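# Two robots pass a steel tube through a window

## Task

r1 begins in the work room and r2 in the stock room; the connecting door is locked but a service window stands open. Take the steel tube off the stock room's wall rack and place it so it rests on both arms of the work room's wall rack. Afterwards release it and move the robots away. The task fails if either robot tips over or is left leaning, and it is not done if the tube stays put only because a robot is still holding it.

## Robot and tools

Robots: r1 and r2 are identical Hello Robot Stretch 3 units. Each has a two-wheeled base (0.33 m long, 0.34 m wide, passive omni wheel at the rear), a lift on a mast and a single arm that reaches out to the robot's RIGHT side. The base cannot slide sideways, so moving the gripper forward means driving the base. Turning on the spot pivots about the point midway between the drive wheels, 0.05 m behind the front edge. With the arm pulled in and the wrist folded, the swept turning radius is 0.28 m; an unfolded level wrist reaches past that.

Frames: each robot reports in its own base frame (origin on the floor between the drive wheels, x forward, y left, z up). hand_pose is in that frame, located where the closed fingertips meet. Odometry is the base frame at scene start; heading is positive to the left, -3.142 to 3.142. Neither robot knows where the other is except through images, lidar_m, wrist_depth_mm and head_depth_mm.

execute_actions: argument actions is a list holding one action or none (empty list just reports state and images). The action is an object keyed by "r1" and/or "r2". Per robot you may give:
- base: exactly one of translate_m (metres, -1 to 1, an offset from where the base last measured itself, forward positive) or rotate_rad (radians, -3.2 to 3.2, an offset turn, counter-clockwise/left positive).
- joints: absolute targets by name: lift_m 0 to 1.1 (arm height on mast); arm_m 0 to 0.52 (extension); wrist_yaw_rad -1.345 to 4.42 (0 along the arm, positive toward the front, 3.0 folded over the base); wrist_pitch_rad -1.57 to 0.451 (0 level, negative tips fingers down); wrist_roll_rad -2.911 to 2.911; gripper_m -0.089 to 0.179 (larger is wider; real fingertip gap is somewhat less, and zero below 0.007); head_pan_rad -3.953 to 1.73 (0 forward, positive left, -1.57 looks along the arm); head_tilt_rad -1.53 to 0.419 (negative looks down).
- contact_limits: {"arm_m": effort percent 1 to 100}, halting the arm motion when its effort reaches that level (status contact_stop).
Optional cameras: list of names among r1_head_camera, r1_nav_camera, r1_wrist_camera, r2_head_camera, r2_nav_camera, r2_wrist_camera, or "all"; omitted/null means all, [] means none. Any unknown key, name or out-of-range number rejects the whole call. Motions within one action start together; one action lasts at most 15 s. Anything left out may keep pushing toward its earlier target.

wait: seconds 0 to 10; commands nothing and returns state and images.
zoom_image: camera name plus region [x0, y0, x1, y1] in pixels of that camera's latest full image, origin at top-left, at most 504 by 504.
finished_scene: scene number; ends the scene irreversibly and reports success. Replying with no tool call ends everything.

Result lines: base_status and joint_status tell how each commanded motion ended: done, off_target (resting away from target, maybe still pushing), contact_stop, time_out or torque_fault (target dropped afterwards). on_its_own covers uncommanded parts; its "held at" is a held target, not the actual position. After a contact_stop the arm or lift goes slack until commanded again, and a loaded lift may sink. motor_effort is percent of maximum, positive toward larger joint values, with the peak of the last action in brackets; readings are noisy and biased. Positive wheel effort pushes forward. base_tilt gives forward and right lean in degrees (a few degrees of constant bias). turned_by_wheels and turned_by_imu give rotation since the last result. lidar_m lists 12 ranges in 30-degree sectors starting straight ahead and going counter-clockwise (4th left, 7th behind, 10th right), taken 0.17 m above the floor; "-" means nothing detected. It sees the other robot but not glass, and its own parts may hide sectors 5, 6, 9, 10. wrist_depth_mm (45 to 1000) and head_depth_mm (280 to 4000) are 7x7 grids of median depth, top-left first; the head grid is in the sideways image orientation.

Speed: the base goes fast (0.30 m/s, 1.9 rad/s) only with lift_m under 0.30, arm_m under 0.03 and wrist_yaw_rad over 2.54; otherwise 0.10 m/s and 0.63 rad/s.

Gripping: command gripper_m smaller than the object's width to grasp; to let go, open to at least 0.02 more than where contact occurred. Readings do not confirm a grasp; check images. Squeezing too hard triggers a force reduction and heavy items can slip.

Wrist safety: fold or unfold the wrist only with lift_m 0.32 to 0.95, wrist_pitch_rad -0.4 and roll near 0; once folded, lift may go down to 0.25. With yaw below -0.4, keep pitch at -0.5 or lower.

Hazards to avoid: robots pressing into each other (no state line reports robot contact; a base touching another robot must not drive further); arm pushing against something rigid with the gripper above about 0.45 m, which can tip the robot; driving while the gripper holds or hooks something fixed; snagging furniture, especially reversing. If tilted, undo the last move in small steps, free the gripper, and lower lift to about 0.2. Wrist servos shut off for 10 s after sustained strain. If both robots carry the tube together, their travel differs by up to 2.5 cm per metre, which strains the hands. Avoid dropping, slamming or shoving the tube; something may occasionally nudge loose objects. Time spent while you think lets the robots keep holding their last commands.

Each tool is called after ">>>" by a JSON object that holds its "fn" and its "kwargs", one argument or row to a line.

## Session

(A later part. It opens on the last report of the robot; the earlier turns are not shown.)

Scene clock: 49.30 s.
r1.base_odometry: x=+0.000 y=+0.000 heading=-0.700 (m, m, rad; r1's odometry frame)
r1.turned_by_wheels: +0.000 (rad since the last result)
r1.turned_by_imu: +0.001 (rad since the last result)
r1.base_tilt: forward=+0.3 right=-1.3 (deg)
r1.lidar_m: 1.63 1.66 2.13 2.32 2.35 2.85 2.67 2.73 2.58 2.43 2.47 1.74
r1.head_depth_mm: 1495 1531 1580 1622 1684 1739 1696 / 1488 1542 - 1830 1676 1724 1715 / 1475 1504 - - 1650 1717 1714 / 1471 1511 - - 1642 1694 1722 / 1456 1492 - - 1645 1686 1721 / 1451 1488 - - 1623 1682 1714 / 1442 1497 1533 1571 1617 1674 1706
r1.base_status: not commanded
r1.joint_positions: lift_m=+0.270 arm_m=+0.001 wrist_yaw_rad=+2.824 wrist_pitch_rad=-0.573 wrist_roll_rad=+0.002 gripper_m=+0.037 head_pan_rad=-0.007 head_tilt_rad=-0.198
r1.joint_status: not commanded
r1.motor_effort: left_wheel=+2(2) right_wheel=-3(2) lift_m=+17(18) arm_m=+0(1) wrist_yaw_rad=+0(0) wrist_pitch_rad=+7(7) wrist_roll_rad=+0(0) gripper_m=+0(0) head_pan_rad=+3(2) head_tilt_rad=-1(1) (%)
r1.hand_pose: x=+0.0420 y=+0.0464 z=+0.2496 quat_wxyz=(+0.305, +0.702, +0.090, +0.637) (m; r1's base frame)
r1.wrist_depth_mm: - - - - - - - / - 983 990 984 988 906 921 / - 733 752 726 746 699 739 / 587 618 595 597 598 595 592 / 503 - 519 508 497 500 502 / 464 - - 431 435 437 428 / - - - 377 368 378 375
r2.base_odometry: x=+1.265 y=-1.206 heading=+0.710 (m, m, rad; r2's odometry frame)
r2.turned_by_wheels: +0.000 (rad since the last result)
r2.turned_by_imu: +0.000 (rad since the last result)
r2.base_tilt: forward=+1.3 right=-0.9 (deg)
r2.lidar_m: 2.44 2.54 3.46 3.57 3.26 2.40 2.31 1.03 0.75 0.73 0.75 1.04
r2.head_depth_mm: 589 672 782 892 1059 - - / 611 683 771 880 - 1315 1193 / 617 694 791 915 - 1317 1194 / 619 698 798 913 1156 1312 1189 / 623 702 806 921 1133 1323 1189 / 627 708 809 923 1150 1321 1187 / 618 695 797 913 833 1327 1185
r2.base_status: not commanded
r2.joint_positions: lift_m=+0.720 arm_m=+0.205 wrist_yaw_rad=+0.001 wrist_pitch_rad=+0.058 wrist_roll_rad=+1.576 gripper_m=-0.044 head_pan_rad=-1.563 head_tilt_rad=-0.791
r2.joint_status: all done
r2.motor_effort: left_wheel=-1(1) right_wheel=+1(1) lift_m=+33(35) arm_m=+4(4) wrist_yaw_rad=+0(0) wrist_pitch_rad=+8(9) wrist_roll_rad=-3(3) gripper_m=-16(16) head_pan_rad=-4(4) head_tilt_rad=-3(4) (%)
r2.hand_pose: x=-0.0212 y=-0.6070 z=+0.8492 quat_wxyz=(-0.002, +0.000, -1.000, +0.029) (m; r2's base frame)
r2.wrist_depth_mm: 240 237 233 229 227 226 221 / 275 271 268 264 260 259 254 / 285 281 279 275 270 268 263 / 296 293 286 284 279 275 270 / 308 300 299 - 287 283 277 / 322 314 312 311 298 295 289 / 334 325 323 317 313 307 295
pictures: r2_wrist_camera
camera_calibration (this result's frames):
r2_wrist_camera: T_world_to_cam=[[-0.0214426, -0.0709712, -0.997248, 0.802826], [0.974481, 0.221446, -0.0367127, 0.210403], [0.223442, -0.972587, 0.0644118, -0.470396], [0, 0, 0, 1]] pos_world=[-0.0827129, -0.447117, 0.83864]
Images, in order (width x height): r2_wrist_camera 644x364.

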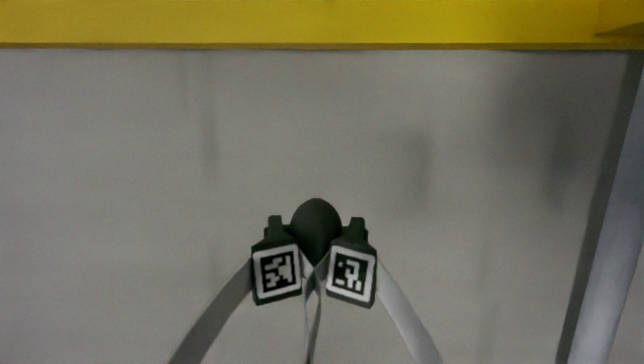

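Depth was 207; want ~160.

>>> {"fn": "execute_actions", "kwargs": {
  "actions": [
    {"r2":{"joints":{"lift_m":0.578,"wrist_pitch_rad":0,"arm_m":0.19,"gripper_m":0.09}}}
  ],
  "cameras": []
}}

>>> {"fn": "execute_actions", "kwargs": {
  "actions": [
    {"r2":{"joints":{"arm_m":0.255}}}
  ],
  "cameras": []
}}

>>> {"fn": "execute_actions", "kwargs": {
  "actions": [
    {"r2":{"joints":{"gripper_m":-0.045}}}
  ],
  "cameras": []
}}

>>> {"fn": "execute_actions", "kwargs": {
  "actions": [
    {"r2":{"joints":{"lift_m":0.72,"wrist_pitch_rad":0.08}}}
  ],
  "cameras": ["r2_wrist_camera","r2_nav_camera"]
}}

Scene clock: 51.67 s.
r1.base_odometry: x=+0.000 y=+0.000 heading=-0.700 (m, m, rad; r1's odometry frame)
r1.turned_by_wheels: +0.000 (rad since the last result)
r1.turned_by_imu: +0.001 (rad since the last result)
r1.base_tilt: forward=+0.3 right=-1.3 (deg)
r1.lidar_m: 1.63 1.66 2.13 2.32 2.37 2.84 2.67 2.73 2.58 2.43 2.48 1.73
r1.head_depth_mm: 1491 1526 1568 1621 1688 1730 1682 / 1488 1524 - 1811 1671 1740 1700 / 1481 1509 - - 1673 1708 1735 / 1461 1497 - - 1654 1714 1726 / 1458 1500 - - 1651 1699 1726 / 1443 1495 - - 1632 1678 1708 / 1435 1484 1522 1558 1638 1667 1723
r1.base_status: not commanded
r1.joint_positions: lift_m=+0.270 arm_m=+0.001 wrist_yaw_rad=+2.824 wrist_pitch_rad=-0.573 wrist_roll_rad=+0.002 gripper_m=+0.037 head_pan_rad=-0.007 head_tilt_rad=-0.198
r1.joint_status: not commanded
r1.motor_effort: left_wheel=+2(1) right_wheel=-2(3) lift_m=+18(18) arm_m=-1(0) wrist_yaw_rad=+0(0) wrist_pitch_rad=+8(8) wrist_roll_rad=+0(0) gripper_m=+0(0) head_pan_rad=+3(3) head_tilt_rad=-2(2) (%)
r1.hand_pose: x=+0.0420 y=+0.0464 z=+0.2496 quat_wxyz=(+0.305, +0.702, +0.090, +0.637) (m; r1's base frame)
r1.wrist_depth_mm: - - - - - - - / - 968 - 942 959 937 947 / - 748 748 747 721 726 702 / 605 622 620 596 588 597 582 / 504 - 524 499 499 497 490 / 475 - - 427 442 422 432 / - - - 379 370 378 375
r2.base_odometry: x=+1.265 y=-1.206 heading=+0.710 (m, m, rad; r2's odometry frame)
r2.turned_by_wheels: +0.000 (rad since the last result)
r2.turned_by_imu: +0.000 (rad since the last result)
r2.base_tilt: forward=+1.4 right=-1.0 (deg)
r2.lidar_m: 2.43 2.53 3.46 3.57 3.27 2.40 2.32 1.03 0.75 0.73 0.75 1.04
r2.head_depth_mm: 588 672 781 892 1091 1301 1195 / 613 682 769 879 1005 - - / 616 694 795 906 1106 - 1194 / 619 698 800 911 1121 1322 1194 / 623 703 808 919 1131 1327 1186 / 626 708 810 926 1144 1323 1185 / 617 696 797 914 835 1334 1182
r2.base_status: not commanded
r2.joint_positions: lift_m=+0.578 arm_m=+0.190 wrist_yaw_rad=+0.001 wrist_pitch_rad=-0.015 wrist_roll_rad=+1.576 gripper_m=+0.090 head_pan_rad=-1.563 head_tilt_rad=-0.791
r2.joint_status: all done
r2.motor_effort: left_wheel=-1(1) right_wheel=+1(1) lift_m=+25(27) arm_m=-3(2) wrist_yaw_rad=+0(0) wrist_pitch_rad=+6(7) wrist_roll_rad=-3(2) gripper_m=+0(80) head_pan_rad=-5(4) head_tilt_rad=-4(4) (%)
r2.hand_pose: x=-0.0212 y=-0.5910 z=+0.6886 quat_wxyz=(-0.002, +0.000, -1.000, -0.008) (m; r2's base frame)
r2.wrist_depth_mm: 241 241 244 232 247 247 272 / 277 280 279 278 280 284 286 / 286 289 287 288 291 293 294 / 297 294 297 299 301 305 304 / 309 306 307 306 313 314 316 / 314 317 324 316 326 327 327 / 327 329 335 330 338 336 339
pictures: none
No camera images: the call's "cameras" was empty. Leave "cameras" out to get every camera's image.

Scene clock: 53.30 s.
r1.base_odometry: x=+0.000 y=+0.000 heading=-0.700 (m, m, rad; r1's odometry frame)
r1.turned_by_wheels: +0.000 (rad since the last result)
r1.turned_by_imu: +0.000 (rad since the last result)
r1.base_tilt: forward=+0.3 right=-1.2 (deg)
r1.lidar_m: 1.63 1.66 2.12 2.31 2.36 2.84 2.68 2.72 2.59 2.43 2.48 1.74
r1.head_depth_mm: 1491 1537 1585 1632 1677 1748 1674 / 1487 1529 - 1836 1679 1746 1704 / 1470 1516 - - 1673 1711 1736 / 1479 1499 - - 1663 1694 1716 / 1460 1500 - - 1643 1695 1716 / 1450 1493 - - 1613 1687 1725 / 1448 1479 1534 1565 1624 1668 1703
r1.base_status: not commanded
r1.joint_positions: lift_m=+0.270 arm_m=+0.001 wrist_yaw_rad=+2.824 wrist_pitch_rad=-0.573 wrist_roll_rad=+0.002 gripper_m=+0.037 head_pan_rad=-0.007 head_tilt_rad=-0.198
r1.joint_status: not commanded
r1.motor_effort: left_wheel=+2(2) right_wheel=-2(2) lift_m=+18(18) arm_m=+0(0) wrist_yaw_rad=+0(0) wrist_pitch_rad=+7(8) wrist_roll_rad=+0(0) gripper_m=+1(1) head_pan_rad=+2(2) head_tilt_rad=-1(2) (%)
r1.hand_pose: x=+0.0420 y=+0.0464 z=+0.2496 quat_wxyz=(+0.305, +0.702, +0.090, +0.637) (m; r1's base frame)
r1.wrist_depth_mm: - - - - - - - / - 954 984 988 949 926 931 / - 756 742 728 730 717 704 / 611 599 608 610 595 588 573 / 503 - 518 505 511 496 499 / 461 - - 436 435 431 425 / - - - 378 373 375 370
r2.base_odometry: x=+1.265 y=-1.206 heading=+0.710 (m, m, rad; r2's odometry frame)
r2.turned_by_wheels: +0.000 (rad since the last result)
r2.turned_by_imu: +0.000 (rad since the last result)
r2.base_tilt: forward=+1.3 right=-0.8 (deg)
r2.lidar_m: 2.44 2.54 3.45 3.56 3.26 2.40 2.32 1.03 0.76 0.73 0.76 1.04
r2.head_depth_mm: 588 673 783 894 1089 1308 1191 / 612 684 768 876 1010 - - / 616 692 793 908 1050 1312 1192 / 620 698 798 910 1089 1318 1192 / 623 702 805 918 1133 1326 1185 / 626 706 812 928 1146 1324 1187 / 618 694 798 910 835 1328 1184
r2.base_status: not commanded
r2.joint_positions: lift_m=+0.578 arm_m=+0.255 wrist_yaw_rad=+0.001 wrist_pitch_rad=-0.015 wrist_roll_rad=+1.576 gripper_m=+0.090 head_pan_rad=-1.563 head_tilt_rad=-0.791
r2.joint_status: all done
r2.motor_effort: left_wheel=+0(1) right_wheel=+1(1) lift_m=+26(25) arm_m=+3(4) wrist_yaw_rad=+0(0) wrist_pitch_rad=+6(6) wrist_roll_rad=-3(3) gripper_m=+1(0) head_pan_rad=-4(4) head_tilt_rad=-4(5) (%)
r2.hand_pose: x=-0.0212 y=-0.6556 z=+0.6886 quat_wxyz=(-0.002, +0.000, -1.000, -0.008) (m; r2's base frame)
r2.wrist_depth_mm: 190 188 186 183 186 188 187 / 216 216 218 216 220 221 223 / 223 223 226 223 228 229 231 / 230 231 233 231 234 237 239 / 238 239 242 239 245 245 247 / 248 249 252 247 255 252 256 / 256 259 260 257 265 264 270
pictures: none
No camera images: the call's "cameras" was empty. Leave "cameras" out to get every camera's image.

Scene clock: 55.13 s.
r1.base_odometry: x=+0.000 y=+0.000 heading=-0.700 (m, m, rad; r1's odometry frame)
r1.turned_by_wheels: +0.000 (rad since the last result)
r1.turned_by_imu: +0.000 (rad since the last result)
r1.base_tilt: forward=+0.3 right=-1.3 (deg)
r1.lidar_m: 1.63 1.66 2.12 2.32 2.36 2.84 2.67 2.73 2.59 2.43 2.48 1.74
r1.head_depth_mm: 1495 1539 1572 1636 1687 1742 1709 / 1490 1521 - 1838 1687 1718 1711 / 1486 1512 - - 1644 1716 1714 / 1459 1502 - - 1648 1707 1726 / 1452 1491 - - 1649 1687 1735 / 1459 1495 - - 1633 1687 1712 / 1436 1478 1533 1565 1624 1675 1705
r1.base_status: not commanded
r1.joint_positions: lift_m=+0.270 arm_m=+0.001 wrist_yaw_rad=+2.824 wrist_pitch_rad=-0.573 wrist_roll_rad=+0.002 gripper_m=+0.037 head_pan_rad=-0.007 head_tilt_rad=-0.198
r1.joint_status: not commanded
r1.motor_effort: left_wheel=+1(2) right_wheel=-3(2) lift_m=+18(18) arm_m=+0(1) wrist_yaw_rad=+0(0) wrist_pitch_rad=+8(7) wrist_roll_rad=+0(0) gripper_m=+1(0) head_pan_rad=+3(3) head_tilt_rad=-1(1) (%)
r1.hand_pose: x=+0.0420 y=+0.0464 z=+0.2496 quat_wxyz=(+0.305, +0.702, +0.090, +0.637) (m; r1's base frame)
r1.wrist_depth_mm: - - - - - - - / - - 996 949 996 934 932 / - 747 752 753 735 750 710 / 598 622 609 591 587 586 583 / 503 - 520 508 496 501 490 / 466 - - 434 433 427 420 / - - - 384 368 379 377
r2.base_odometry: x=+1.265 y=-1.206 heading=+0.710 (m, m, rad; r2's odometry frame)
r2.turned_by_wheels: +0.000 (rad since the last result)
r2.turned_by_imu: +0.000 (rad since the last result)
r2.base_tilt: forward=+1.3 right=-0.9 (deg)
r2.lidar_m: 2.44 2.53 3.44 3.56 3.27 2.40 2.32 1.03 0.75 0.73 0.75 1.04
r2.head_depth_mm: 588 672 781 910 1092 1305 1191 / 612 683 769 881 1010 - - / 616 694 797 904 1054 1318 1192 / 619 699 802 916 1095 1320 1183 / 622 701 805 920 1139 1324 1188 / 626 706 810 912 1144 1326 1187 / 617 695 796 917 834 1327 1183
r2.base_status: not commanded
r2.joint_positions: lift_m=+0.578 arm_m=+0.255 wrist_yaw_rad=+0.000 wrist_pitch_rad=-0.035 wrist_roll_rad=+1.576 gripper_m=-0.044 head_pan_rad=-1.563 head_tilt_rad=-0.791
r2.joint_status: all done
r2.motor_effort: left_wheel=-1(1) right_wheel=+1(1) lift_m=+28(27) arm_m=+2(3) wrist_yaw_rad=+0(0) wrist_pitch_rad=+13(15) wrist_roll_rad=-3(3) gripper_m=-21(96) head_pan_rad=-5(4) head_tilt_rad=-5(5) (%)
r2.hand_pose: x=-0.0212 y=-0.6551 z=+0.6834 quat_wxyz=(-0.002, +0.000, -1.000, -0.018) (m; r2's base frame)
r2.wrist_depth_mm: 190 188 186 112 187 190 192 / 212 216 218 117 221 225 229 / 220 224 226 123 230 232 235 / 227 230 233 129 239 242 244 / 236 237 238 129 247 251 251 / 246 248 249 140 256 259 262 / 255 255 261 260 267 271 276
pictures: none
No camera images: the call's "cameras" was empty. Leave "cameras" out to get every camera's image.

Scene clock: 57.27 s.
r1.base_odometry: x=+0.000 y=+0.000 heading=-0.700 (m, m, rad; r1's odometry frame)
r1.turned_by_wheels: +0.000 (rad since the last result)
r1.turned_by_imu: +0.001 (rad since the last result)
r1.base_tilt: forward=+0.3 right=-1.2 (deg)
r1.lidar_m: 1.63 1.66 2.12 2.31 2.36 2.84 2.67 2.73 2.59 2.43 2.47 1.73
r1.head_depth_mm: 1504 1534 1584 1635 1690 1727 1701 / 1484 1525 - 1824 1680 1730 1705 / 1475 1511 - - 1654 1730 1712 / 1477 1504 - - 1650 1709 1734 / 1460 1504 - - 1629 1709 1724 / 1453 1495 - - 1644 1679 1724 / 1438 1476 1521 1572 1618 1666 1701
r1.base_status: not commanded
r1.joint_positions: lift_m=+0.270 arm_m=+0.001 wrist_yaw_rad=+2.824 wrist_pitch_rad=-0.573 wrist_roll_rad=+0.002 gripper_m=+0.037 head_pan_rad=-0.007 head_tilt_rad=-0.198
r1.joint_status: not commanded
r1.motor_effort: left_wheel=+1(2) right_wheel=-2(2) lift_m=+18(18) arm_m=+0(0) wrist_yaw_rad=+0(0) wrist_pitch_rad=+7(7) wrist_roll_rad=+0(0) gripper_m=+0(0) head_pan_rad=+3(3) head_tilt_rad=-1(1) (%)
r1.hand_pose: x=+0.0420 y=+0.0464 z=+0.2496 quat_wxyz=(+0.305, +0.702, +0.090, +0.637) (m; r1's base frame)
r1.wrist_depth_mm: - - - - - - - / - - 974 960 980 952 944 / - 753 762 732 739 727 693 / 601 619 608 595 595 592 587 / 519 - 520 503 496 496 496 / 462 - - 431 438 427 425 / - - - 377 369 371 379
r2.base_odometry: x=+1.265 y=-1.206 heading=+0.710 (m, m, rad; r2's odometry frame)
r2.turned_by_wheels: +0.000 (rad since the last result)
r2.turned_by_imu: +0.000 (rad since the last result)
r2.base_tilt: forward=+1.4 right=-1.0 (deg)
r2.lidar_m: 2.44 2.53 3.46 3.56 3.27 2.41 2.31 1.03 0.75 0.73 0.76 1.04
r2.head_depth_mm: 587 673 782 912 1074 - - / 612 684 770 862 - 1306 1195 / 614 693 794 881 - 1314 1193 / 619 697 797 917 1142 1316 1188 / 622 701 805 941 1132 1325 1190 / 625 707 811 929 1144 1326 1185 / 618 693 784 933 834 1330 1182
r2.base_status: not commanded
r2.joint_positions: lift_m=+0.720 arm_m=+0.255 wrist_yaw_rad=+0.000 wrist_pitch_rad=-0.005 wrist_roll_rad=+1.576 gripper_m=-0.044 head_pan_rad=-1.563 head_tilt_rad=-0.791
r2.joint_status: wrist_pitch_rad off_target (ended at -0.005, target +0.080); the others done
r2.motor_effort: left_wheel=-2(1) right_wheel=+1(1) lift_m=+38(40) arm_m=+3(2) wrist_yaw_rad=+0(0) wrist_pitch_rad=+32(37) wrist_roll_rad=-3(4) gripper_m=-22(22) head_pan_rad=-4(5) head_tilt_rad=-3(4) (%)
r2.hand_pose: x=-0.0212 y=-0.6560 z=+0.8326 quat_wxyz=(-0.002, +0.000, -1.000, -0.003) (m; r2's base frame)
r2.wrist_depth_mm: 189 186 185 122 186 186 187 / 216 218 219 124 220 219 222 / 223 224 225 223 227 229 230 / 232 233 232 132 235 238 238 / 239 241 241 132 244 244 245 / 249 248 249 136 254 254 253 / 257 260 261 256 264 263 265
pictures: r2_nav_camera (sideways: a quarter turn counterclockwise sets it upright), r2_wrist_camera
camera_calibration (this result's frames):
r2_nav_camera: T_world_to_cam=[[0.0615191, -0.755189, 0.652614, -0.810722], [-0.997503, -0.0237893, 0.0665019, -0.0246557], [-0.0346963, -0.655075, -0.754767, 0.936705], [0, 0, 0, 1]] pos_world=[0.057781, 0.000776594, 1.23772]
r2_wrist_camera: T_world_to_cam=[[-0.0213362, -0.00736522, -0.999745, 0.826607], [0.974534, 0.223113, -0.0224419, 0.209913], [0.223221, -0.974765, 0.00241728, -0.466781], [0, 0, 0, 1]] pos_world=[-0.0827355, -0.495747, 0.832236]
Images, in order (width x height): r2_nav_camera 672x504, r2_wrist_camera 644x364.

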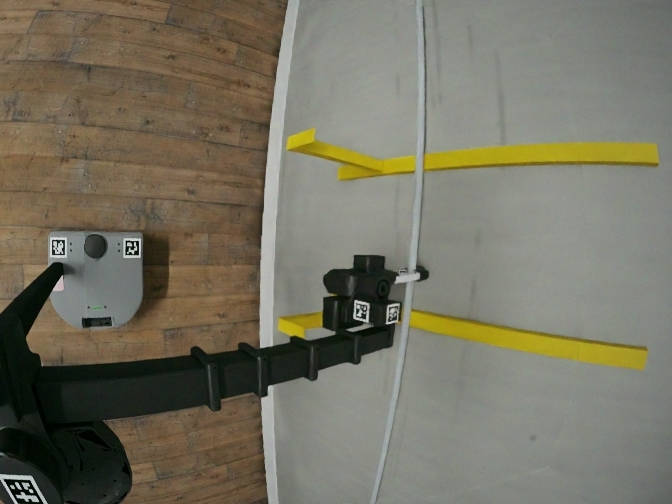

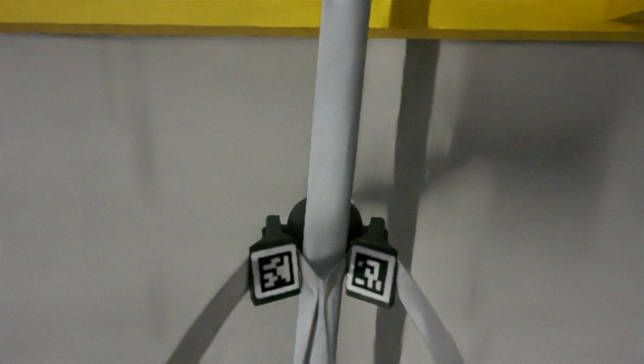

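>>> {"fn": "execute_actions", "kwargs": {
  "actions": [
    {"r2":{"joints":{"arm_m":0.0,"lift_m":0.95,"wrist_roll_rad":1.52}}}
  ],
  "cameras": []
}}

>>> {"fn": "execute_actions", "kwargs": {
  "actions": [
    {"r2":{"base":{"rotate_rad":-0.3}}}
  ],
  "cameras": []
}}

>>> {"fn": "execute_actions", "kwargs": {
  "actions": [
    {"r2":{"base":{"translate_m":-0.4}}}
  ],
  "cameras": []
}}

>>> {"fn": "execute_actions", "kwargs": {
  "actions": [
    {"r2":{"base":{"rotate_rad":-0.25}}}
  ],
  "cameras": ["r2_nav_camera"]
}}

>>> {"fn": "execute_actions", "kwargs": {
  "actions": [
    {"r2":{"base":{"translate_m":-0.45}}}
  ],
  "cameras": []
}}

>>> {"fn": "execute_actions", "kwargs": {
  "actions": [
    {"r2":{"base":{"rotate_rad":1.87},"joints":{"head_pan_rad":-0.3,"head_tilt_rad":-0.3}}}
  ],
  "cameras": ["r2_nav_camera"]
}}

>>> {"fn": "execute_actions", "kwargs": {
  "actions": [
    {"r2":{"base":{"translate_m":1}},"r1":{"base":{"rotate_rad":0.55}}}
  ],
  "cameras": []
}}

>>> {"fn": "execute_actions", "kwargs": {
  "actions": [
    {"r2":{"base":{"translate_m":1}},"r1":{"base":{"translate_m":0.9}}}
  ],
  "cameras": []
}}

>>> {"fn": "execute_actions", "kwargs": {
  "actions": [
    {"r2":{"base":{"rotate_rad":0.25}},"r1":{"base":{"rotate_rad":-0.5},"joints":{"lift_m":0.8,"wrist_pitch_rad":-0.4,"head_pan_rad":-0.8,"head_tilt_rad":-0.4}}}
  ],
  "cameras": ["r2_nav_camera","r1_nav_camera","r2_wrist_camera"]
}}

Scene clock: 61.83 s.
r1.base_odometry: x=+0.000 y=+0.000 heading=-0.700 (m, m, rad; r1's odometry frame)
r1.turned_by_wheels: +0.000 (rad since the last result)
r1.turned_by_imu: +0.001 (rad since the last result)
r1.base_tilt: forward=+0.3 right=-1.2 (deg)
r1.lidar_m: 1.63 1.66 2.13 2.32 2.36 2.84 2.68 2.72 2.59 2.43 2.48 1.74
r1.head_depth_mm: 1483 1547 1575 1619 1683 1723 1677 / 1490 1525 - 1827 1665 1732 1718 / 1478 1519 - - 1658 1727 1714 / 1465 1495 - - 1659 1714 1726 / 1453 1504 - - 1637 1681 1723 / 1450 1491 - - 1634 1700 1710 / 1450 1482 1527 1564 1629 1665 1714
r1.base_status: not commanded
r1.joint_positions: lift_m=+0.270 arm_m=+0.001 wrist_yaw_rad=+2.824 wrist_pitch_rad=-0.573 wrist_roll_rad=+0.002 gripper_m=+0.037 head_pan_rad=-0.007 head_tilt_rad=-0.198
r1.joint_status: not commanded
r1.motor_effort: left_wheel=+2(2) right_wheel=-3(2) lift_m=+18(18) arm_m=+0(0) wrist_yaw_rad=+0(0) wrist_pitch_rad=+7(8) wrist_roll_rad=+0(0) gripper_m=+1(0) head_pan_rad=+3(3) head_tilt_rad=-2(1) (%)
r1.hand_pose: x=+0.0420 y=+0.0464 z=+0.2496 quat_wxyz=(+0.305, +0.702, +0.090, +0.637) (m; r1's base frame)
r1.wrist_depth_mm: - - - - - - - / - - 966 945 965 918 920 / - 747 746 741 722 725 728 / 607 615 610 597 595 590 588 / 514 - 523 509 506 490 499 / 469 - - 434 437 422 423 / - - - 381 366 375 376
r2.base_odometry: x=+1.265 y=-1.206 heading=+0.710 (m, m, rad; r2's odometry frame)
r2.turned_by_wheels: +0.000 (rad since the last result)
r2.turned_by_imu: +0.000 (rad since the last result)
r2.base_tilt: forward=+1.3 right=-0.9 (deg)
r2.lidar_m: 2.44 2.53 3.44 3.56 3.28 2.39 2.32 1.03 0.76 0.73 0.76 1.04
r2.head_depth_mm: 588 673 752 870 - - - / 613 682 744 880 - - 1147 / 616 693 748 - - - 1149 / 620 698 781 913 - 1321 1168 / 622 701 790 940 1134 1327 1187 / 626 706 778 926 1145 1326 1189 / 617 694 765 934 833 1327 1184
r2.base_status: not commanded
r2.joint_positions: lift_m=+0.950 arm_m=+0.000 wrist_yaw_rad=+0.000 wrist_pitch_rad=-0.005 wrist_roll_rad=+1.528 gripper_m=-0.044 head_pan_rad=-1.563 head_tilt_rad=-0.791
r2.joint_status: all done
r2.motor_effort: left_wheel=+0(1) right_wheel=+1(1) lift_m=+38(40) arm_m=-3(0) wrist_yaw_rad=+0(0) wrist_pitch_rad=+32(32) wrist_roll_rad=-4(8) gripper_m=-22(23) head_pan_rad=-4(3) head_tilt_rad=-3(3) (%)
r2.hand_pose: x=-0.0213 y=-0.4013 z=+1.0626 quat_wxyz=(+0.022, +0.000, -1.000, -0.003) (m; r2's base frame)
r2.wrist_depth_mm: 435 435 432 120 443 454 447 / 455 457 458 123 444 437 432 / 471 469 474 470 476 484 485 / 488 489 495 131 497 490 495 / 506 509 507 132 511 513 511 / 521 521 533 137 523 529 522 / 538 520 521 507 526 532 525
pictures: none
No camera images: the call's "cameras" was empty. Leave "cameras" out to get every camera's image.

Scene clock: 63.60 s.
r1.base_odometry: x=+0.000 y=+0.000 heading=-0.700 (m, m, rad; r1's odometry frame)
r1.turned_by_wheels: +0.000 (rad since the last result)
r1.turned_by_imu: +0.000 (rad since the last result)
r1.base_tilt: forward=+0.3 right=-1.3 (deg)
r1.lidar_m: 1.63 1.66 2.12 2.32 2.36 2.85 2.68 2.71 2.59 2.43 2.48 1.74
r1.head_depth_mm: 1496 1533 1586 1647 1682 1745 1684 / 1494 1531 - 1829 1699 1737 1709 / 1482 1519 - - 1664 1735 1702 / 1473 1507 - - 1644 1704 1725 / 1455 1506 - - 1641 1694 1738 / 1449 1485 - - 1633 1685 1714 / 1447 1490 1523 1571 1614 1671 1700
r1.base_status: not commanded
r1.joint_positions: lift_m=+0.270 arm_m=+0.001 wrist_yaw_rad=+2.824 wrist_pitch_rad=-0.573 wrist_roll_rad=+0.002 gripper_m=+0.037 head_pan_rad=-0.007 head_tilt_rad=-0.198
r1.joint_status: not commanded
r1.motor_effort: left_wheel=+2(2) right_wheel=-2(2) lift_m=+18(18) arm_m=+0(0) wrist_yaw_rad=+0(0) wrist_pitch_rad=+7(7) wrist_roll_rad=+0(0) gripper_m=+0(1) head_pan_rad=+3(3) head_tilt_rad=-1(1) (%)
r1.hand_pose: x=+0.0420 y=+0.0464 z=+0.2496 quat_wxyz=(+0.305, +0.702, +0.090, +0.637) (m; r1's base frame)
r1.wrist_depth_mm: - - - - - - - / - - 999 953 984 937 919 / - 747 742 733 732 731 716 / 602 625 606 593 590 585 580 / 510 - 526 504 502 502 502 / 464 - - 430 437 432 423 / - - - 380 367 374 376
r2.base_odometry: x=+1.265 y=-1.206 heading=+0.410 (m, m, rad; r2's odometry frame)
r2.turned_by_wheels: -0.300 (rad since the last result)
r2.turned_by_imu: -0.299 (rad since the last result)
r2.base_tilt: forward=+1.4 right=-1.0 (deg)
r2.lidar_m: 1.38 2.43 2.78 3.58 3.56 2.74 2.32 1.56 0.86 0.73 0.73 0.83
r2.head_depth_mm: 686 782 886 1033 - - - / 670 760 848 1036 - - 1149 / 654 739 811 - - - 1150 / 634 713 789 927 - 1326 1172 / 613 691 769 927 1106 1311 1191 / 610 684 754 904 1073 1283 1190 / 596 668 737 875 1032 1252 1182
r2.base_status: done
r2.joint_positions: lift_m=+0.950 arm_m=+0.000 wrist_yaw_rad=-0.002 wrist_pitch_rad=-0.005 wrist_roll_rad=+1.528 gripper_m=-0.044 head_pan_rad=-1.563 head_tilt_rad=-0.791
r2.joint_status: not commanded
r2.motor_effort: left_wheel=+1(6) right_wheel=-2(5) lift_m=+38(38) arm_m=-2(3) wrist_yaw_rad=+1(2) wrist_pitch_rad=+32(32) wrist_roll_rad=-4(4) gripper_m=-22(23) head_pan_rad=-4(4) head_tilt_rad=-4(3) (%)
r2.hand_pose: x=-0.0219 y=-0.4013 z=+1.0626 quat_wxyz=(+0.022, -0.001, -1.000, -0.003) (m; r2's base frame)
r2.wrist_depth_mm: 519 515 530 105 534 539 541 / 507 520 520 113 530 535 535 / 504 512 517 118 526 532 535 / 503 509 505 125 515 529 530 / 504 499 502 128 498 488 520 / 490 499 498 140 504 511 511 / 486 499 488 498 505 502 505
pictures: none
No camera images: the call's "cameras" was empty. Leave "cameras" out to get every camera's image.

Scene clock: 68.67 s.
r1.base_odometry: x=+0.000 y=+0.000 heading=-0.700 (m, m, rad; r1's odometry frame)
r1.turned_by_wheels: +0.000 (rad since the last result)
r1.turned_by_imu: +0.001 (rad since the last result)
r1.base_tilt: forward=+0.3 right=-1.3 (deg)
r1.lidar_m: 1.63 1.66 2.13 2.32 2.36 2.85 2.68 2.72 2.59 2.43 2.48 1.73
r1.head_depth_mm: 1503 1534 1587 1633 1689 1739 1690 / 1480 1533 - 1835 1680 1736 1698 / 1474 1518 - - 1670 1735 1717 / 1469 1501 - - 1649 1708 1734 / 1460 1496 - - 1645 1698 1721 / 1458 1478 - - 1639 1683 1722 / 1442 1478 1517 1556 1613 1670 1714
r1.base_status: not commanded
r1.joint_positions: lift_m=+0.270 arm_m=+0.001 wrist_yaw_rad=+2.824 wrist_pitch_rad=-0.573 wrist_roll_rad=+0.002 gripper_m=+0.037 head_pan_rad=-0.007 head_tilt_rad=-0.198
r1.joint_status: not commanded
r1.motor_effort: left_wheel=+1(2) right_wheel=-2(2) lift_m=+18(18) arm_m=+0(0) wrist_yaw_rad=+0(0) wrist_pitch_rad=+8(8) wrist_roll_rad=+0(0) gripper_m=+0(0) head_pan_rad=+2(3) head_tilt_rad=-1(2) (%)
r1.hand_pose: x=+0.0420 y=+0.0464 z=+0.2496 quat_wxyz=(+0.305, +0.702, +0.090, +0.637) (m; r1's base frame)
r1.wrist_depth_mm: - - - - - - - / - 975 998 994 944 951 914 / - 757 736 738 728 724 716 / 593 629 600 592 610 584 593 / 510 - 527 515 505 501 491 / 468 - - 432 439 441 424 / - - - 378 367 373 376
r2.base_odometry: x=+0.899 y=-1.365 heading=+0.410 (m, m, rad; r2's odometry frame)
r2.turned_by_wheels: +0.000 (rad since the last result)
r2.turned_by_imu: -0.003 (rad since the last result)
r2.base_tilt: forward=+1.4 right=-0.9 (deg)
r2.lidar_m: 1.60 2.82 3.19 3.46 3.45 2.28 1.93 1.82 1.00 0.85 0.84 0.96
r2.head_depth_mm: 802 919 1017 1207 - - - / 786 890 984 1212 - - 1147 / 767 869 942 - - - 1150 / 747 844 939 1119 - 1365 1168 / 730 822 916 1092 1302 1369 1190 / 713 801 875 1054 1253 1367 1189 / 698 782 852 1024 1204 1340 1186
r2.base_status: done
r2.joint_positions: lift_m=+0.950 arm_m=+0.000 wrist_yaw_rad=+0.000 wrist_pitch_rad=-0.005 wrist_roll_rad=+1.528 gripper_m=-0.044 head_pan_rad=-1.563 head_tilt_rad=-0.791
r2.joint_status: not commanded
r2.motor_effort: left_wheel=+2(2) right_wheel=-2(6) lift_m=+38(38) arm_m=-2(2) wrist_yaw_rad=+0(2) wrist_pitch_rad=+32(32) wrist_roll_rad=-4(5) gripper_m=-22(23) head_pan_rad=-4(4) head_tilt_rad=-3(4) (%)
r2.hand_pose: x=-0.0214 y=-0.4013 z=+1.0626 quat_wxyz=(+0.022, +0.000, -1.000, -0.003) (m; r2's base frame)
r2.wrist_depth_mm: 640 657 641 121 654 649 668 / 619 633 640 122 646 654 651 / 621 625 641 622 638 646 653 / 618 623 624 132 630 645 652 / 614 602 624 133 619 629 628 / 601 605 605 137 610 634 633 / 596 595 610 593 616 614 617
pictures: none
No camera images: the call's "cameras" was empty. Leave "cameras" out to get every camera's image.

Scene clock: 70.00 s.
r1.base_odometry: x=+0.000 y=+0.000 heading=-0.700 (m, m, rad; r1's odometry frame)
r1.turned_by_wheels: +0.000 (rad since the last result)
r1.turned_by_imu: +0.000 (rad since the last result)
r1.base_tilt: forward=+0.3 right=-1.3 (deg)
r1.lidar_m: 1.63 1.66 2.13 2.32 2.36 2.84 2.67 2.73 2.59 2.43 2.47 1.74
r1.head_depth_mm: 1488 1539 1578 1638 1685 1730 1709 / 1488 1518 - 1832 1673 1730 1713 / 1468 1498 - - 1667 1720 1704 / 1459 1508 - - 1647 1712 1732 / 1455 1495 - - 1645 1690 1736 / 1453 1487 - - 1624 1681 1722 / 1445 1485 1531 1577 1602 1669 1697
r1.base_status: not commanded
r1.joint_positions: lift_m=+0.270 arm_m=+0.001 wrist_yaw_rad=+2.824 wrist_pitch_rad=-0.573 wrist_roll_rad=+0.002 gripper_m=+0.037 head_pan_rad=-0.007 head_tilt_rad=-0.198
r1.joint_status: not commanded
r1.motor_effort: left_wheel=+2(2) right_wheel=-2(3) lift_m=+18(18) arm_m=+0(0) wrist_yaw_rad=+0(0) wrist_pitch_rad=+7(7) wrist_roll_rad=+0(0) gripper_m=+0(1) head_pan_rad=+3(3) head_tilt_rad=-1(1) (%)
r1.hand_pose: x=+0.0420 y=+0.0464 z=+0.2496 quat_wxyz=(+0.305, +0.702, +0.090, +0.637) (m; r1's base frame)
r1.wrist_depth_mm: - - - - - - - / - - 979 978 952 959 925 / - 743 761 731 726 731 709 / 597 627 616 608 592 594 582 / 513 - 523 513 506 489 489 / 469 - - 439 431 428 424 / - - - 385 368 382 378
r2.base_odometry: x=+0.899 y=-1.365 heading=+0.160 (m, m, rad; r2's odometry frame)
r2.turned_by_wheels: -0.250 (rad since the last result)
r2.turned_by_imu: -0.249 (rad since the last result)
r2.base_tilt: forward=+1.3 right=-0.9 (deg)
r2.lidar_m: 1.17 2.82 2.91 3.61 3.47 2.80 2.02 1.93 1.22 0.88 0.84 0.87
r2.head_depth_mm: 977 1131 1304 1541 - - - / 922 1055 1187 1481 - - 1152 / 873 993 1087 - - - 1152 / 831 938 1039 1236 - 1364 1169 / 789 885 972 1169 1367 1364 1187 / 751 839 929 1089 1284 1366 1187 / 718 798 870 1023 1188 1328 1183
r2.base_status: done
r2.joint_positions: lift_m=+0.950 arm_m=+0.000 wrist_yaw_rad=+0.000 wrist_pitch_rad=-0.005 wrist_roll_rad=+1.527 gripper_m=-0.044 head_pan_rad=-1.563 head_tilt_rad=-0.791
r2.joint_status: not commanded
r2.motor_effort: left_wheel=+2(6) right_wheel=-2(5) lift_m=+38(38) arm_m=-2(1) wrist_yaw_rad=+0(2) wrist_pitch_rad=+32(32) wrist_roll_rad=-4(4) gripper_m=-22(23) head_pan_rad=-4(5) head_tilt_rad=-3(4) (%)
r2.hand_pose: x=-0.0215 y=-0.4013 z=+1.0626 quat_wxyz=(+0.022, +0.000, -1.000, -0.003) (m; r2's base frame)
r2.wrist_depth_mm: 791 806 814 810 836 849 845 / 770 762 773 119 796 813 816 / 719 711 733 122 764 760 784 / 680 689 711 412 708 723 744 / 644 661 654 131 681 686 685 / 626 626 628 137 644 655 661 / 590 592 609 605 618 632 620
pictures: r2_nav_camera (sideways: a quarter turn counterclockwise sets it upright)
camera_calibration (this result's frames):
r2_nav_camera: T_world_to_cam=[[0.0615109, -0.755193, 0.65261, -0.810718], [-0.997503, -0.0237788, 0.0665018, -0.0246556], [-0.0347034, -0.655071, -0.75477, 0.936709], [0, 0, 0, 1]] pos_world=[0.057781, 0.000776316, 1.23772]
Images, in order (width x height): r2_nav_camera 672x504.

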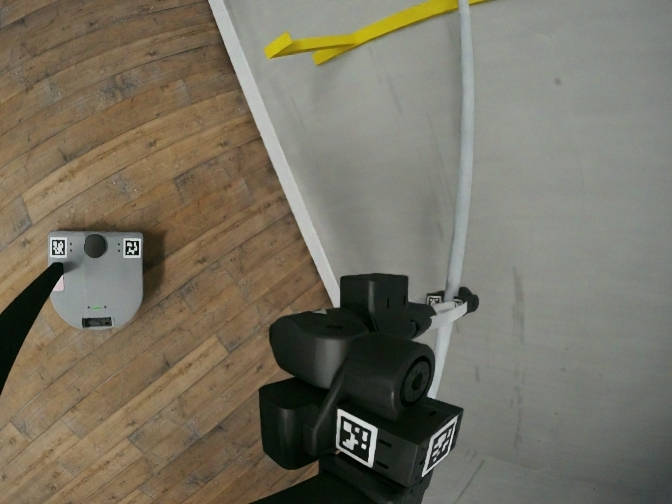

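Scene clock: 75.57 s.
r1.base_odometry: x=+0.000 y=+0.000 heading=-0.700 (m, m, rad; r1's odometry frame)
r1.turned_by_wheels: +0.000 (rad since the last result)
r1.turned_by_imu: +0.001 (rad since the last result)
r1.base_tilt: forward=+0.3 right=-1.3 (deg)
r1.lidar_m: 1.63 1.66 2.13 2.31 2.36 2.84 2.68 2.72 2.60 2.43 2.47 1.74
r1.head_depth_mm: 1493 1551 1587 1639 1695 1739 1693 / 1483 1513 - 1816 1678 1712 1705 / 1475 1519 - - 1666 1728 1731 / 1460 1512 - - 1647 1698 1729 / 1458 1485 - - 1650 1692 1742 / 1455 1491 - - 1627 1691 1713 / 1450 1484 1528 1574 1617 1672 1719
r1.base_status: not commanded
r1.joint_positions: lift_m=+0.270 arm_m=+0.001 wrist_yaw_rad=+2.824 wrist_pitch_rad=-0.573 wrist_roll_rad=+0.002 gripper_m=+0.037 head_pan_rad=-0.007 head_tilt_rad=-0.198
r1.joint_status: not commanded
r1.motor_effort: left_wheel=+2(2) right_wheel=-2(3) lift_m=+18(18) arm_m=+0(1) wrist_yaw_rad=+0(0) wrist_pitch_rad=+7(7) wrist_roll_rad=+0(0) gripper_m=+1(1) head_pan_rad=+2(3) head_tilt_rad=+0(1) (%)
r1.hand_pose: x=+0.0420 y=+0.0464 z=+0.2496 quat_wxyz=(+0.305, +0.702, +0.090, +0.637) (m; r1's base frame)
r1.wrist_depth_mm: - - - - - - - / - 970 984 956 956 937 902 / - 745 734 727 716 726 725 / 595 626 595 592 589 587 586 / 515 - 521 514 501 494 497 / 473 - - 436 436 427 424 / - - - 380 371 376 375
r2.base_odometry: x=+0.454 y=-1.437 heading=+0.160 (m, m, rad; r2's odometry frame)
r2.turned_by_wheels: +0.000 (rad since the last result)
r2.turned_by_imu: -0.003 (rad since the last result)
r2.base_tilt: forward=+1.3 right=-0.9 (deg)
r2.lidar_m: 1.49 3.20 3.30 3.37 3.24 2.25 1.62 1.55 1.57 1.13 1.08 1.11
r2.head_depth_mm: 1269 1465 1651 1981 - - - / 1193 1373 1531 1847 - - 1150 / 1134 1290 1400 - - - 1151 / 1071 1212 1355 1604 - 1369 1164 / 1018 1144 1276 1516 1609 1368 1187 / 973 1087 1188 1409 1561 1363 1188 / 929 1030 1118 1321 1489 1358 1184
r2.base_status: done
r2.joint_positions: lift_m=+0.950 arm_m=+0.000 wrist_yaw_rad=+0.000 wrist_pitch_rad=-0.005 wrist_roll_rad=+1.528 gripper_m=-0.044 head_pan_rad=-1.563 head_tilt_rad=-0.791
r2.joint_status: not commanded
r2.motor_effort: left_wheel=+2(3) right_wheel=-2(6) lift_m=+38(38) arm_m=-2(2) wrist_yaw_rad=+0(1) wrist_pitch_rad=+32(32) wrist_roll_rad=-4(5) gripper_m=-22(22) head_pan_rad=-4(4) head_tilt_rad=-4(4) (%)
r2.hand_pose: x=-0.0213 y=-0.4013 z=+1.0626 quat_wxyz=(+0.022, +0.000, -1.000, -0.003) (m; r2's base frame)
r2.wrist_depth_mm: - - - - - - - / - - - 124 - - - / 954 982 - 992 - - - / 922 907 912 901 947 967 - / 837 869 870 132 914 929 917 / 812 854 851 137 882 893 881 / 786 811 832 794 837 842 834
pictures: none
No camera images: the call's "cameras" was empty. Leave "cameras" out to get every camera's image.

Scene clock: 79.50 s.
r1.base_odometry: x=+0.000 y=+0.000 heading=-0.700 (m, m, rad; r1's odometry frame)
r1.turned_by_wheels: +0.000 (rad since the last result)
r1.turned_by_imu: +0.001 (rad since the last result)
r1.base_tilt: forward=+0.2 right=-1.3 (deg)
r1.lidar_m: 1.63 1.66 2.13 2.32 2.36 2.84 2.67 2.72 2.59 2.43 2.48 1.73
r1.head_depth_mm: 1487 1534 1580 1640 1679 1725 1694 / 1485 1523 - 1832 1684 1735 1702 / 1471 1517 - - 1665 1720 1713 / 1457 1504 - - 1659 1705 1716 / 1452 1492 - - 1647 1703 1733 / 1446 1485 - - 1638 1681 1723 / 1444 1488 1533 1578 1618 1682 1722
r1.base_status: not commanded
r1.joint_positions: lift_m=+0.270 arm_m=+0.001 wrist_yaw_rad=+2.824 wrist_pitch_rad=-0.573 wrist_roll_rad=+0.002 gripper_m=+0.037 head_pan_rad=-0.007 head_tilt_rad=-0.198
r1.joint_status: not commanded
r1.motor_effort: left_wheel=+2(2) right_wheel=-1(3) lift_m=+17(18) arm_m=+0(0) wrist_yaw_rad=+0(0) wrist_pitch_rad=+8(7) wrist_roll_rad=+0(0) gripper_m=+0(1) head_pan_rad=+3(3) head_tilt_rad=-1(1) (%)
r1.hand_pose: x=+0.0420 y=+0.0464 z=+0.2496 quat_wxyz=(+0.305, +0.702, +0.090, +0.637) (m; r1's base frame)
r1.wrist_depth_mm: - - - - - - - / - 981 987 930 961 967 918 / - 763 752 736 731 721 710 / 605 622 604 597 589 598 580 / 510 - 513 511 498 494 496 / 466 - - 428 435 425 423 / - - - 388 371 375 375
r2.base_odometry: x=+0.454 y=-1.437 heading=+2.030 (m, m, rad; r2's odometry frame)
r2.turned_by_wheels: +1.870 (rad since the last result)
r2.turned_by_imu: +1.863 (rad since the last result)
r2.base_tilt: forward=+1.4 right=-0.9 (deg)
r2.lidar_m: 3.21 3.05 1.78 1.55 1.55 1.24 1.08 1.08 1.26 2.20 3.20 3.68
r2.head_depth_mm: 3755 - - - 3161 2191 1686 / 3759 3966 - - 2808 2192 1677 / 3542 3725 3947 - 2947 2185 1672 / 3385 3550 3734 3893 3068 2162 1654 / 3205 3353 3484 3745 3042 2156 1653 / 3003 3330 - 3454 3021 2134 1647 / 2880 - - 3309 2991 2107 1638
r2.base_status: done
r2.joint_positions: lift_m=+0.950 arm_m=+0.000 wrist_yaw_rad=+0.004 wrist_pitch_rad=-0.005 wrist_roll_rad=+1.526 gripper_m=-0.044 head_pan_rad=-0.307 head_tilt_rad=-0.310
r2.joint_status: all done
r2.motor_effort: left_wheel=-1(6) right_wheel=+0(5) lift_m=+39(38) arm_m=-3(2) wrist_yaw_rad=-3(3) wrist_pitch_rad=+32(32) wrist_roll_rad=-3(4) gripper_m=-23(23) head_pan_rad=+5(56) head_tilt_rad=+5(29) (%)
r2.hand_pose: x=-0.0204 y=-0.4013 z=+1.0626 quat_wxyz=(+0.023, +0.002, -1.000, -0.003) (m; r2's base frame)
r2.wrist_depth_mm: - - - - - - - / - - - - - - - / - - - 137 - - - / - - - - - - - / - - - 133 - - - / - - - 135 - - - / - - - - - - -
pictures: r2_nav_camera (sideways: a quarter turn counterclockwise sets it upright)
camera_calibration (this result's frames):
r2_nav_camera: T_world_to_cam=[[0.367933, -0.058228, 0.928028, -1.17165], [-0.317189, -0.946035, 0.066397, -0.0287114], [0.874081, -0.318789, -0.366546, 0.426099], [0, 0, 0, 1]] pos_world=[0.0495379, 0.0404507, 1.24542]
Images, in order (width x height): r2_nav_camera 672x504.

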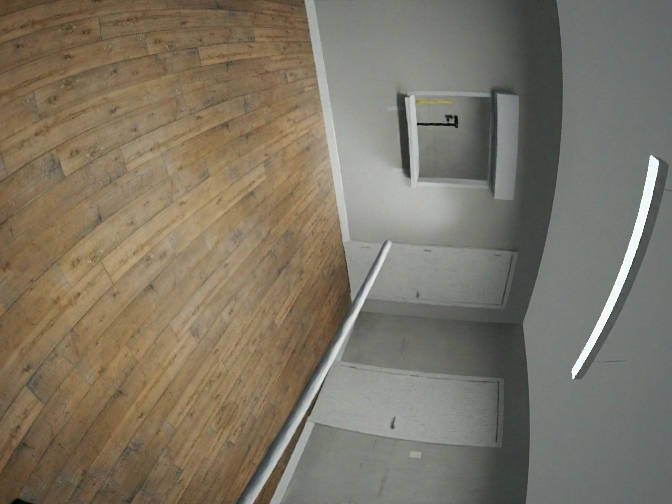

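Scene clock: 90.80 s.
r1.base_odometry: x=+0.000 y=+0.000 heading=-0.150 (m, m, rad; r1's odometry frame)
r1.turned_by_wheels: +0.550 (rad since the last result)
r1.turned_by_imu: +0.545 (rad since the last result)
r1.base_tilt: forward=+0.2 right=-1.3 (deg)
r1.lidar_m: 1.66 2.17 2.32 2.37 2.81 2.67 2.74 2.56 2.43 2.45 1.72 1.63
r1.head_depth_mm: 1405 1492 - - 1580 1633 1643 / 1478 1511 1572 1628 1680 1740 1696 / 1556 1607 1671 1718 1788 1853 1728 / 1644 1704 1754 1834 1895 1984 1734 / 1742 1825 1883 1936 2007 2079 1737 / 1852 1916 1987 2062 2147 2229 1769 / 1996 2035 2134 2236 2341 2380 1757
r1.base_status: done
r1.joint_positions: lift_m=+0.270 arm_m=+0.001 wrist_yaw_rad=+2.824 wrist_pitch_rad=-0.573 wrist_roll_rad=+0.002 gripper_m=+0.037 head_pan_rad=-0.007 head_tilt_rad=-0.198
r1.joint_status: not commanded
r1.motor_effort: left_wheel=-1(6) right_wheel=+1(7) lift_m=+18(18) arm_m=+0(0) wrist_yaw_rad=+0(0) wrist_pitch_rad=+7(7) wrist_roll_rad=+0(0) gripper_m=+0(0) head_pan_rad=+2(3) head_tilt_rad=+0(1) (%)
r1.hand_pose: x=+0.0420 y=+0.0464 z=+0.2496 quat_wxyz=(+0.305, +0.702, +0.090, +0.637) (m; r1's base frame)
r1.wrist_depth_mm: - - - - - - - / - 990 984 958 940 943 928 / - 737 731 743 735 729 705 / 588 617 596 601 589 597 579 / 513 - 520 514 496 493 486 / 468 - - 436 430 432 428 / - - - 379 366 383 374
r2.base_odometry: x=+0.011 y=-0.541 heading=+2.030 (m, m, rad; r2's odometry frame)
r2.turned_by_wheels: +0.000 (rad since the last result)
r2.turned_by_imu: +0.007 (rad since the last result)
r2.base_tilt: forward=+1.3 right=-0.9 (deg)
r2.lidar_m: 2.26 2.27 2.06 1.80 1.80 2.10 2.05 2.05 2.38 2.96 2.97 2.60
r2.head_depth_mm: 2755 2936 3084 3304 3016 2203 1683 / 2603 2698 2877 3062 2969 2193 1676 / 2483 2578 2740 2877 2934 2184 1667 / 2323 2445 2560 2674 2762 2157 1659 / 2050 2345 2474 2556 2663 2147 1656 / 1949 - - 2393 2515 2145 1646 / 1836 - - 2282 2388 2124 1633
r2.base_status: done
r2.joint_positions: lift_m=+0.950 arm_m=+0.000 wrist_yaw_rad=+0.000 wrist_pitch_rad=-0.005 wrist_roll_rad=+1.528 gripper_m=-0.044 head_pan_rad=-0.307 head_tilt_rad=-0.310
r2.joint_status: not commanded
r2.motor_effort: left_wheel=-1(3) right_wheel=+1(6) lift_m=+39(38) arm_m=-3(2) wrist_yaw_rad=+0(2) wrist_pitch_rad=+32(32) wrist_roll_rad=-5(5) gripper_m=-22(23) head_pan_rad=+5(4) head_tilt_rad=+4(4) (%)
r2.hand_pose: x=-0.0214 y=-0.4013 z=+1.0626 quat_wxyz=(+0.022, +0.000, -1.000, -0.003) (m; r2's base frame)
r2.wrist_depth_mm: - - - 121 - - - / - - - 124 - - - / - - - - - - - / - - - 133 - - - / - - - 132 - - - / - - - 136 - - - / - - - - - - -
pictures: none
No camera images: the call's "cameras" was empty. Leave "cameras" out to get every camera's image.

Scene clock: 102.10 s.
r1.base_odometry: x=+0.890 y=-0.135 heading=-0.150 (m, m, rad; r1's odometry frame)
r1.turned_by_wheels: +0.000 (rad since the last result)
r1.turned_by_imu: +0.005 (rad since the last result)
r1.base_tilt: forward=+0.2 right=-1.3 (deg)
r1.lidar_m: 0.85 1.09 1.91 1.96 2.59 3.45 3.55 2.98 2.84 1.25 0.88 0.83
r1.head_depth_mm: 699 718 740 764 785 811 841 / 734 756 780 802 834 861 893 / 772 796 827 855 882 914 952 / 819 849 873 911 942 981 1025 / 870 897 930 970 1008 1049 1098 / 921 956 990 1023 1067 1113 1157 / 954 1004 1045 1089 1145 1210 1273
r1.base_status: done
r1.joint_positions: lift_m=+0.270 arm_m=+0.001 wrist_yaw_rad=+2.824 wrist_pitch_rad=-0.574 wrist_roll_rad=+0.002 gripper_m=+0.037 head_pan_rad=-0.007 head_tilt_rad=-0.198
r1.joint_status: not commanded
r1.motor_effort: left_wheel=-1(7) right_wheel=+1(6) lift_m=+18(18) arm_m=+0(0) wrist_yaw_rad=+0(1) wrist_pitch_rad=+8(8) wrist_roll_rad=+0(0) gripper_m=+1(0) head_pan_rad=+2(2) head_tilt_rad=+0(1) (%)
r1.hand_pose: x=+0.0419 y=+0.0463 z=+0.2495 quat_wxyz=(+0.305, +0.702, +0.090, +0.637) (m; r1's base frame)
r1.wrist_depth_mm: - - - - - - - / - 959 985 953 915 944 904 / - 745 718 737 725 724 705 / 599 614 606 592 603 578 580 / 506 - 522 503 507 491 494 / 465 - - 424 430 431 420 / - - - 381 368 378 374
r2.base_odometry: x=-0.433 y=+0.355 heading=+2.030 (m, m, rad; r2's odometry frame)
r2.turned_by_wheels: +0.000 (rad since the last result)
r2.turned_by_imu: +0.007 (rad since the last result)
r2.base_tilt: forward=+1.3 right=-0.9 (deg)
r2.lidar_m: 1.29 1.29 1.52 2.03 2.03 2.39 3.01 3.00 3.10 2.70 2.45 1.47
r2.head_depth_mm: 1540 1648 1735 1850 1969 2070 1681 / 1453 1537 1620 1721 1828 1928 1676 / 1359 1446 1519 1596 1696 1810 1669 / 1288 1468 1519 1512 1584 1688 1660 / 1283 - - 1565 1495 1581 1598 / 1302 - - 1534 1407 1481 1538 / 3109 - - 1515 1325 1396 1461
r2.base_status: done
r2.joint_positions: lift_m=+0.950 arm_m=+0.000 wrist_yaw_rad=+0.000 wrist_pitch_rad=-0.005 wrist_roll_rad=+1.528 gripper_m=-0.044 head_pan_rad=-0.307 head_tilt_rad=-0.310
r2.joint_status: not commanded
r2.motor_effort: left_wheel=+0(3) right_wheel=+1(5) lift_m=+39(38) arm_m=-2(2) wrist_yaw_rad=+0(0) wrist_pitch_rad=+32(32) wrist_roll_rad=-4(5) gripper_m=-22(22) head_pan_rad=+4(4) head_tilt_rad=+4(5) (%)
r2.hand_pose: x=-0.0214 y=-0.4013 z=+1.0626 quat_wxyz=(+0.022, +0.000, -1.000, -0.003) (m; r2's base frame)
r2.wrist_depth_mm: - - - 122 - - - / - - - 124 - - - / - - - - - - - / - - - 133 - - - / - - - 133 - - - / - - - 136 - - - / - - - - - - -
pictures: none
No camera images: the call's "cameras" was empty. Leave "cameras" out to get every camera's image.

Scene clock: 107.77 s.
r1.base_odometry: x=+0.890 y=-0.135 heading=-0.650 (m, m, rad; r1's odometry frame)
r1.turned_by_wheels: -0.500 (rad since the last result)
r1.turned_by_imu: -0.492 (rad since the last result)
r1.base_tilt: forward=+0.2 right=-1.2 (deg)
r1.lidar_m: 0.83 0.86 1.10 1.91 1.97 2.65 3.45 3.57 2.96 2.83 1.21 0.87
r1.head_depth_mm: 1466 1587 1732 1886 2048 1752 1394 / 1273 1359 1469 1585 1724 1718 1400 / 1117 1189 1267 1286 1461 1576 1414 / 1095 1166 1264 1148 1274 1373 1376 / 3711 - - 1167 1104 1184 1276 / - - - 1193 889 1062 1121 / - - - 2415 798 954 1001
r1.base_status: done
r1.joint_positions: lift_m=+0.800 arm_m=+0.001 wrist_yaw_rad=+2.824 wrist_pitch_rad=-0.420 wrist_roll_rad=+0.002 gripper_m=+0.037 head_pan_rad=-0.793 head_tilt_rad=-0.395
r1.joint_status: all done
r1.motor_effort: left_wheel=+2(6) right_wheel=-2(7) lift_m=+21(25) arm_m=+1(0) wrist_yaw_rad=+0(0) wrist_pitch_rad=+10(11) wrist_roll_rad=+0(0) gripper_m=+0(0) head_pan_rad=-3(32) head_tilt_rad=-2(19) (%)
r1.hand_pose: x=+0.0488 y=+0.0672 z=+0.8121 quat_wxyz=(+0.255, +0.707, +0.036, +0.659) (m; r1's base frame)
r1.wrist_depth_mm: - - - - - 938 696 / - - - - - 958 760 / - - - - - 955 765 / - - - - - - 758 / - - - - - - 818 / - - - - - - 830 / - - 972 - 999 - 849
r2.base_odometry: x=-0.433 y=+0.355 heading=+2.280 (m, m, rad; r2's odometry frame)
r2.turned_by_wheels: +0.250 (rad since the last result)
r2.turned_by_imu: +0.249 (rad since the last result)
r2.base_tilt: forward=+1.4 right=-0.9 (deg)
r2.lidar_m: 1.29 1.35 1.86 2.03 2.11 2.92 3.01 3.14 2.82 2.70 1.81 1.34
r2.head_depth_mm: 1261 1357 1415 1464 1556 1676 1682 / 1235 - - 1532 1509 1598 1656 / 1248 - - 1613 1470 1553 1603 / 1263 - - 1584 1422 1507 1562 / 3179 - - 1555 1376 1454 1524 / 3144 - - 1531 1336 1414 1486 / 3726 - - 1512 1301 1371 1439
r2.base_status: done
r2.joint_positions: lift_m=+0.950 arm_m=+0.000 wrist_yaw_rad=+0.001 wrist_pitch_rad=-0.005 wrist_roll_rad=+1.528 gripper_m=-0.044 head_pan_rad=-0.307 head_tilt_rad=-0.310
r2.joint_status: not commanded
r2.motor_effort: left_wheel=-1(5) right_wheel=+1(6) lift_m=+38(38) arm_m=-3(2) wrist_yaw_rad=+0(2) wrist_pitch_rad=+32(32) wrist_roll_rad=-4(5) gripper_m=-22(23) head_pan_rad=+4(4) head_tilt_rad=+6(5) (%)
r2.hand_pose: x=-0.0212 y=-0.4013 z=+1.0626 quat_wxyz=(+0.022, +0.000, -1.000, -0.003) (m; r2's base frame)
r2.wrist_depth_mm: - - - - - - - / - - - 125 - - - / - - - - - - - / - - - - - - - / - - - 133 - - - / - - - 136 - - - / - - - - - - -
pictures: r1_nav_camera (sideways: a quarter turn counterclockwise sets it upright), r2_nav_camera (sideways: a quarter turn counterclockwise sets it upright), r2_wrist_camera
camera_calibration (this result's frames):
r1_nav_camera: T_world_to_cam=[[0.287726, -0.266385, 0.91992, -1.15384], [-0.68013, -0.733091, 0.000442122, 0.052709], [0.674267, -0.625793, -0.392106, 0.4648], [0, 0, 0, 1]] pos_world=[0.0544381, 0.0221443, 1.24366]
r2_nav_camera: T_world_to_cam=[[0.36776, -0.0581648, 0.9281, -1.17175], [-0.31718, -0.946038, 0.0663938, -0.0287073], [0.874156, -0.318792, -0.366364, 0.42586], [0, 0, 0, 1]] pos_world=[0.0495476, 0.0404482, 1.24542]
r2_wrist_camera: T_world_to_cam=[[-0.0689824, -0.00756962, -0.997589, 1.05509], [0.972215, 0.223713, -0.0689253, 0.207768], [0.223696, -0.974626, -0.00807298, -0.207906], [0, 0, 0, 1]] pos_world=[-0.0827052, -0.241125, 1.06519]
Images, in order (width x height): r1_nav_camera 672x504, r2_nav_camera 672x504, r2_wrist_camera 644x364.

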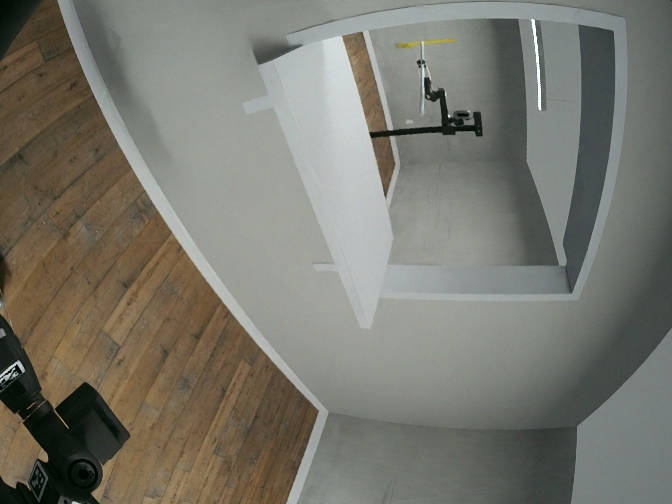

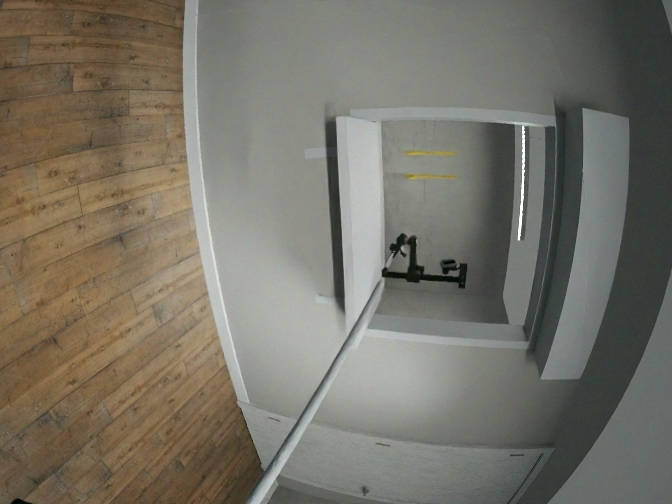

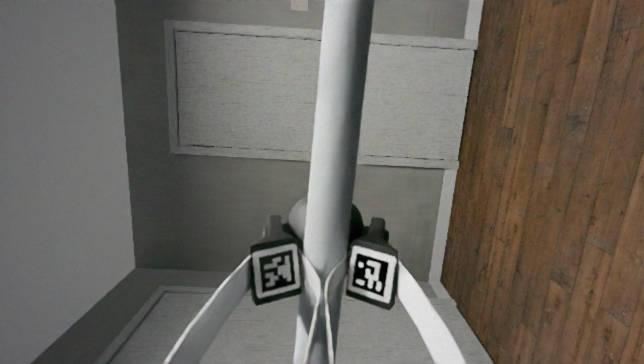

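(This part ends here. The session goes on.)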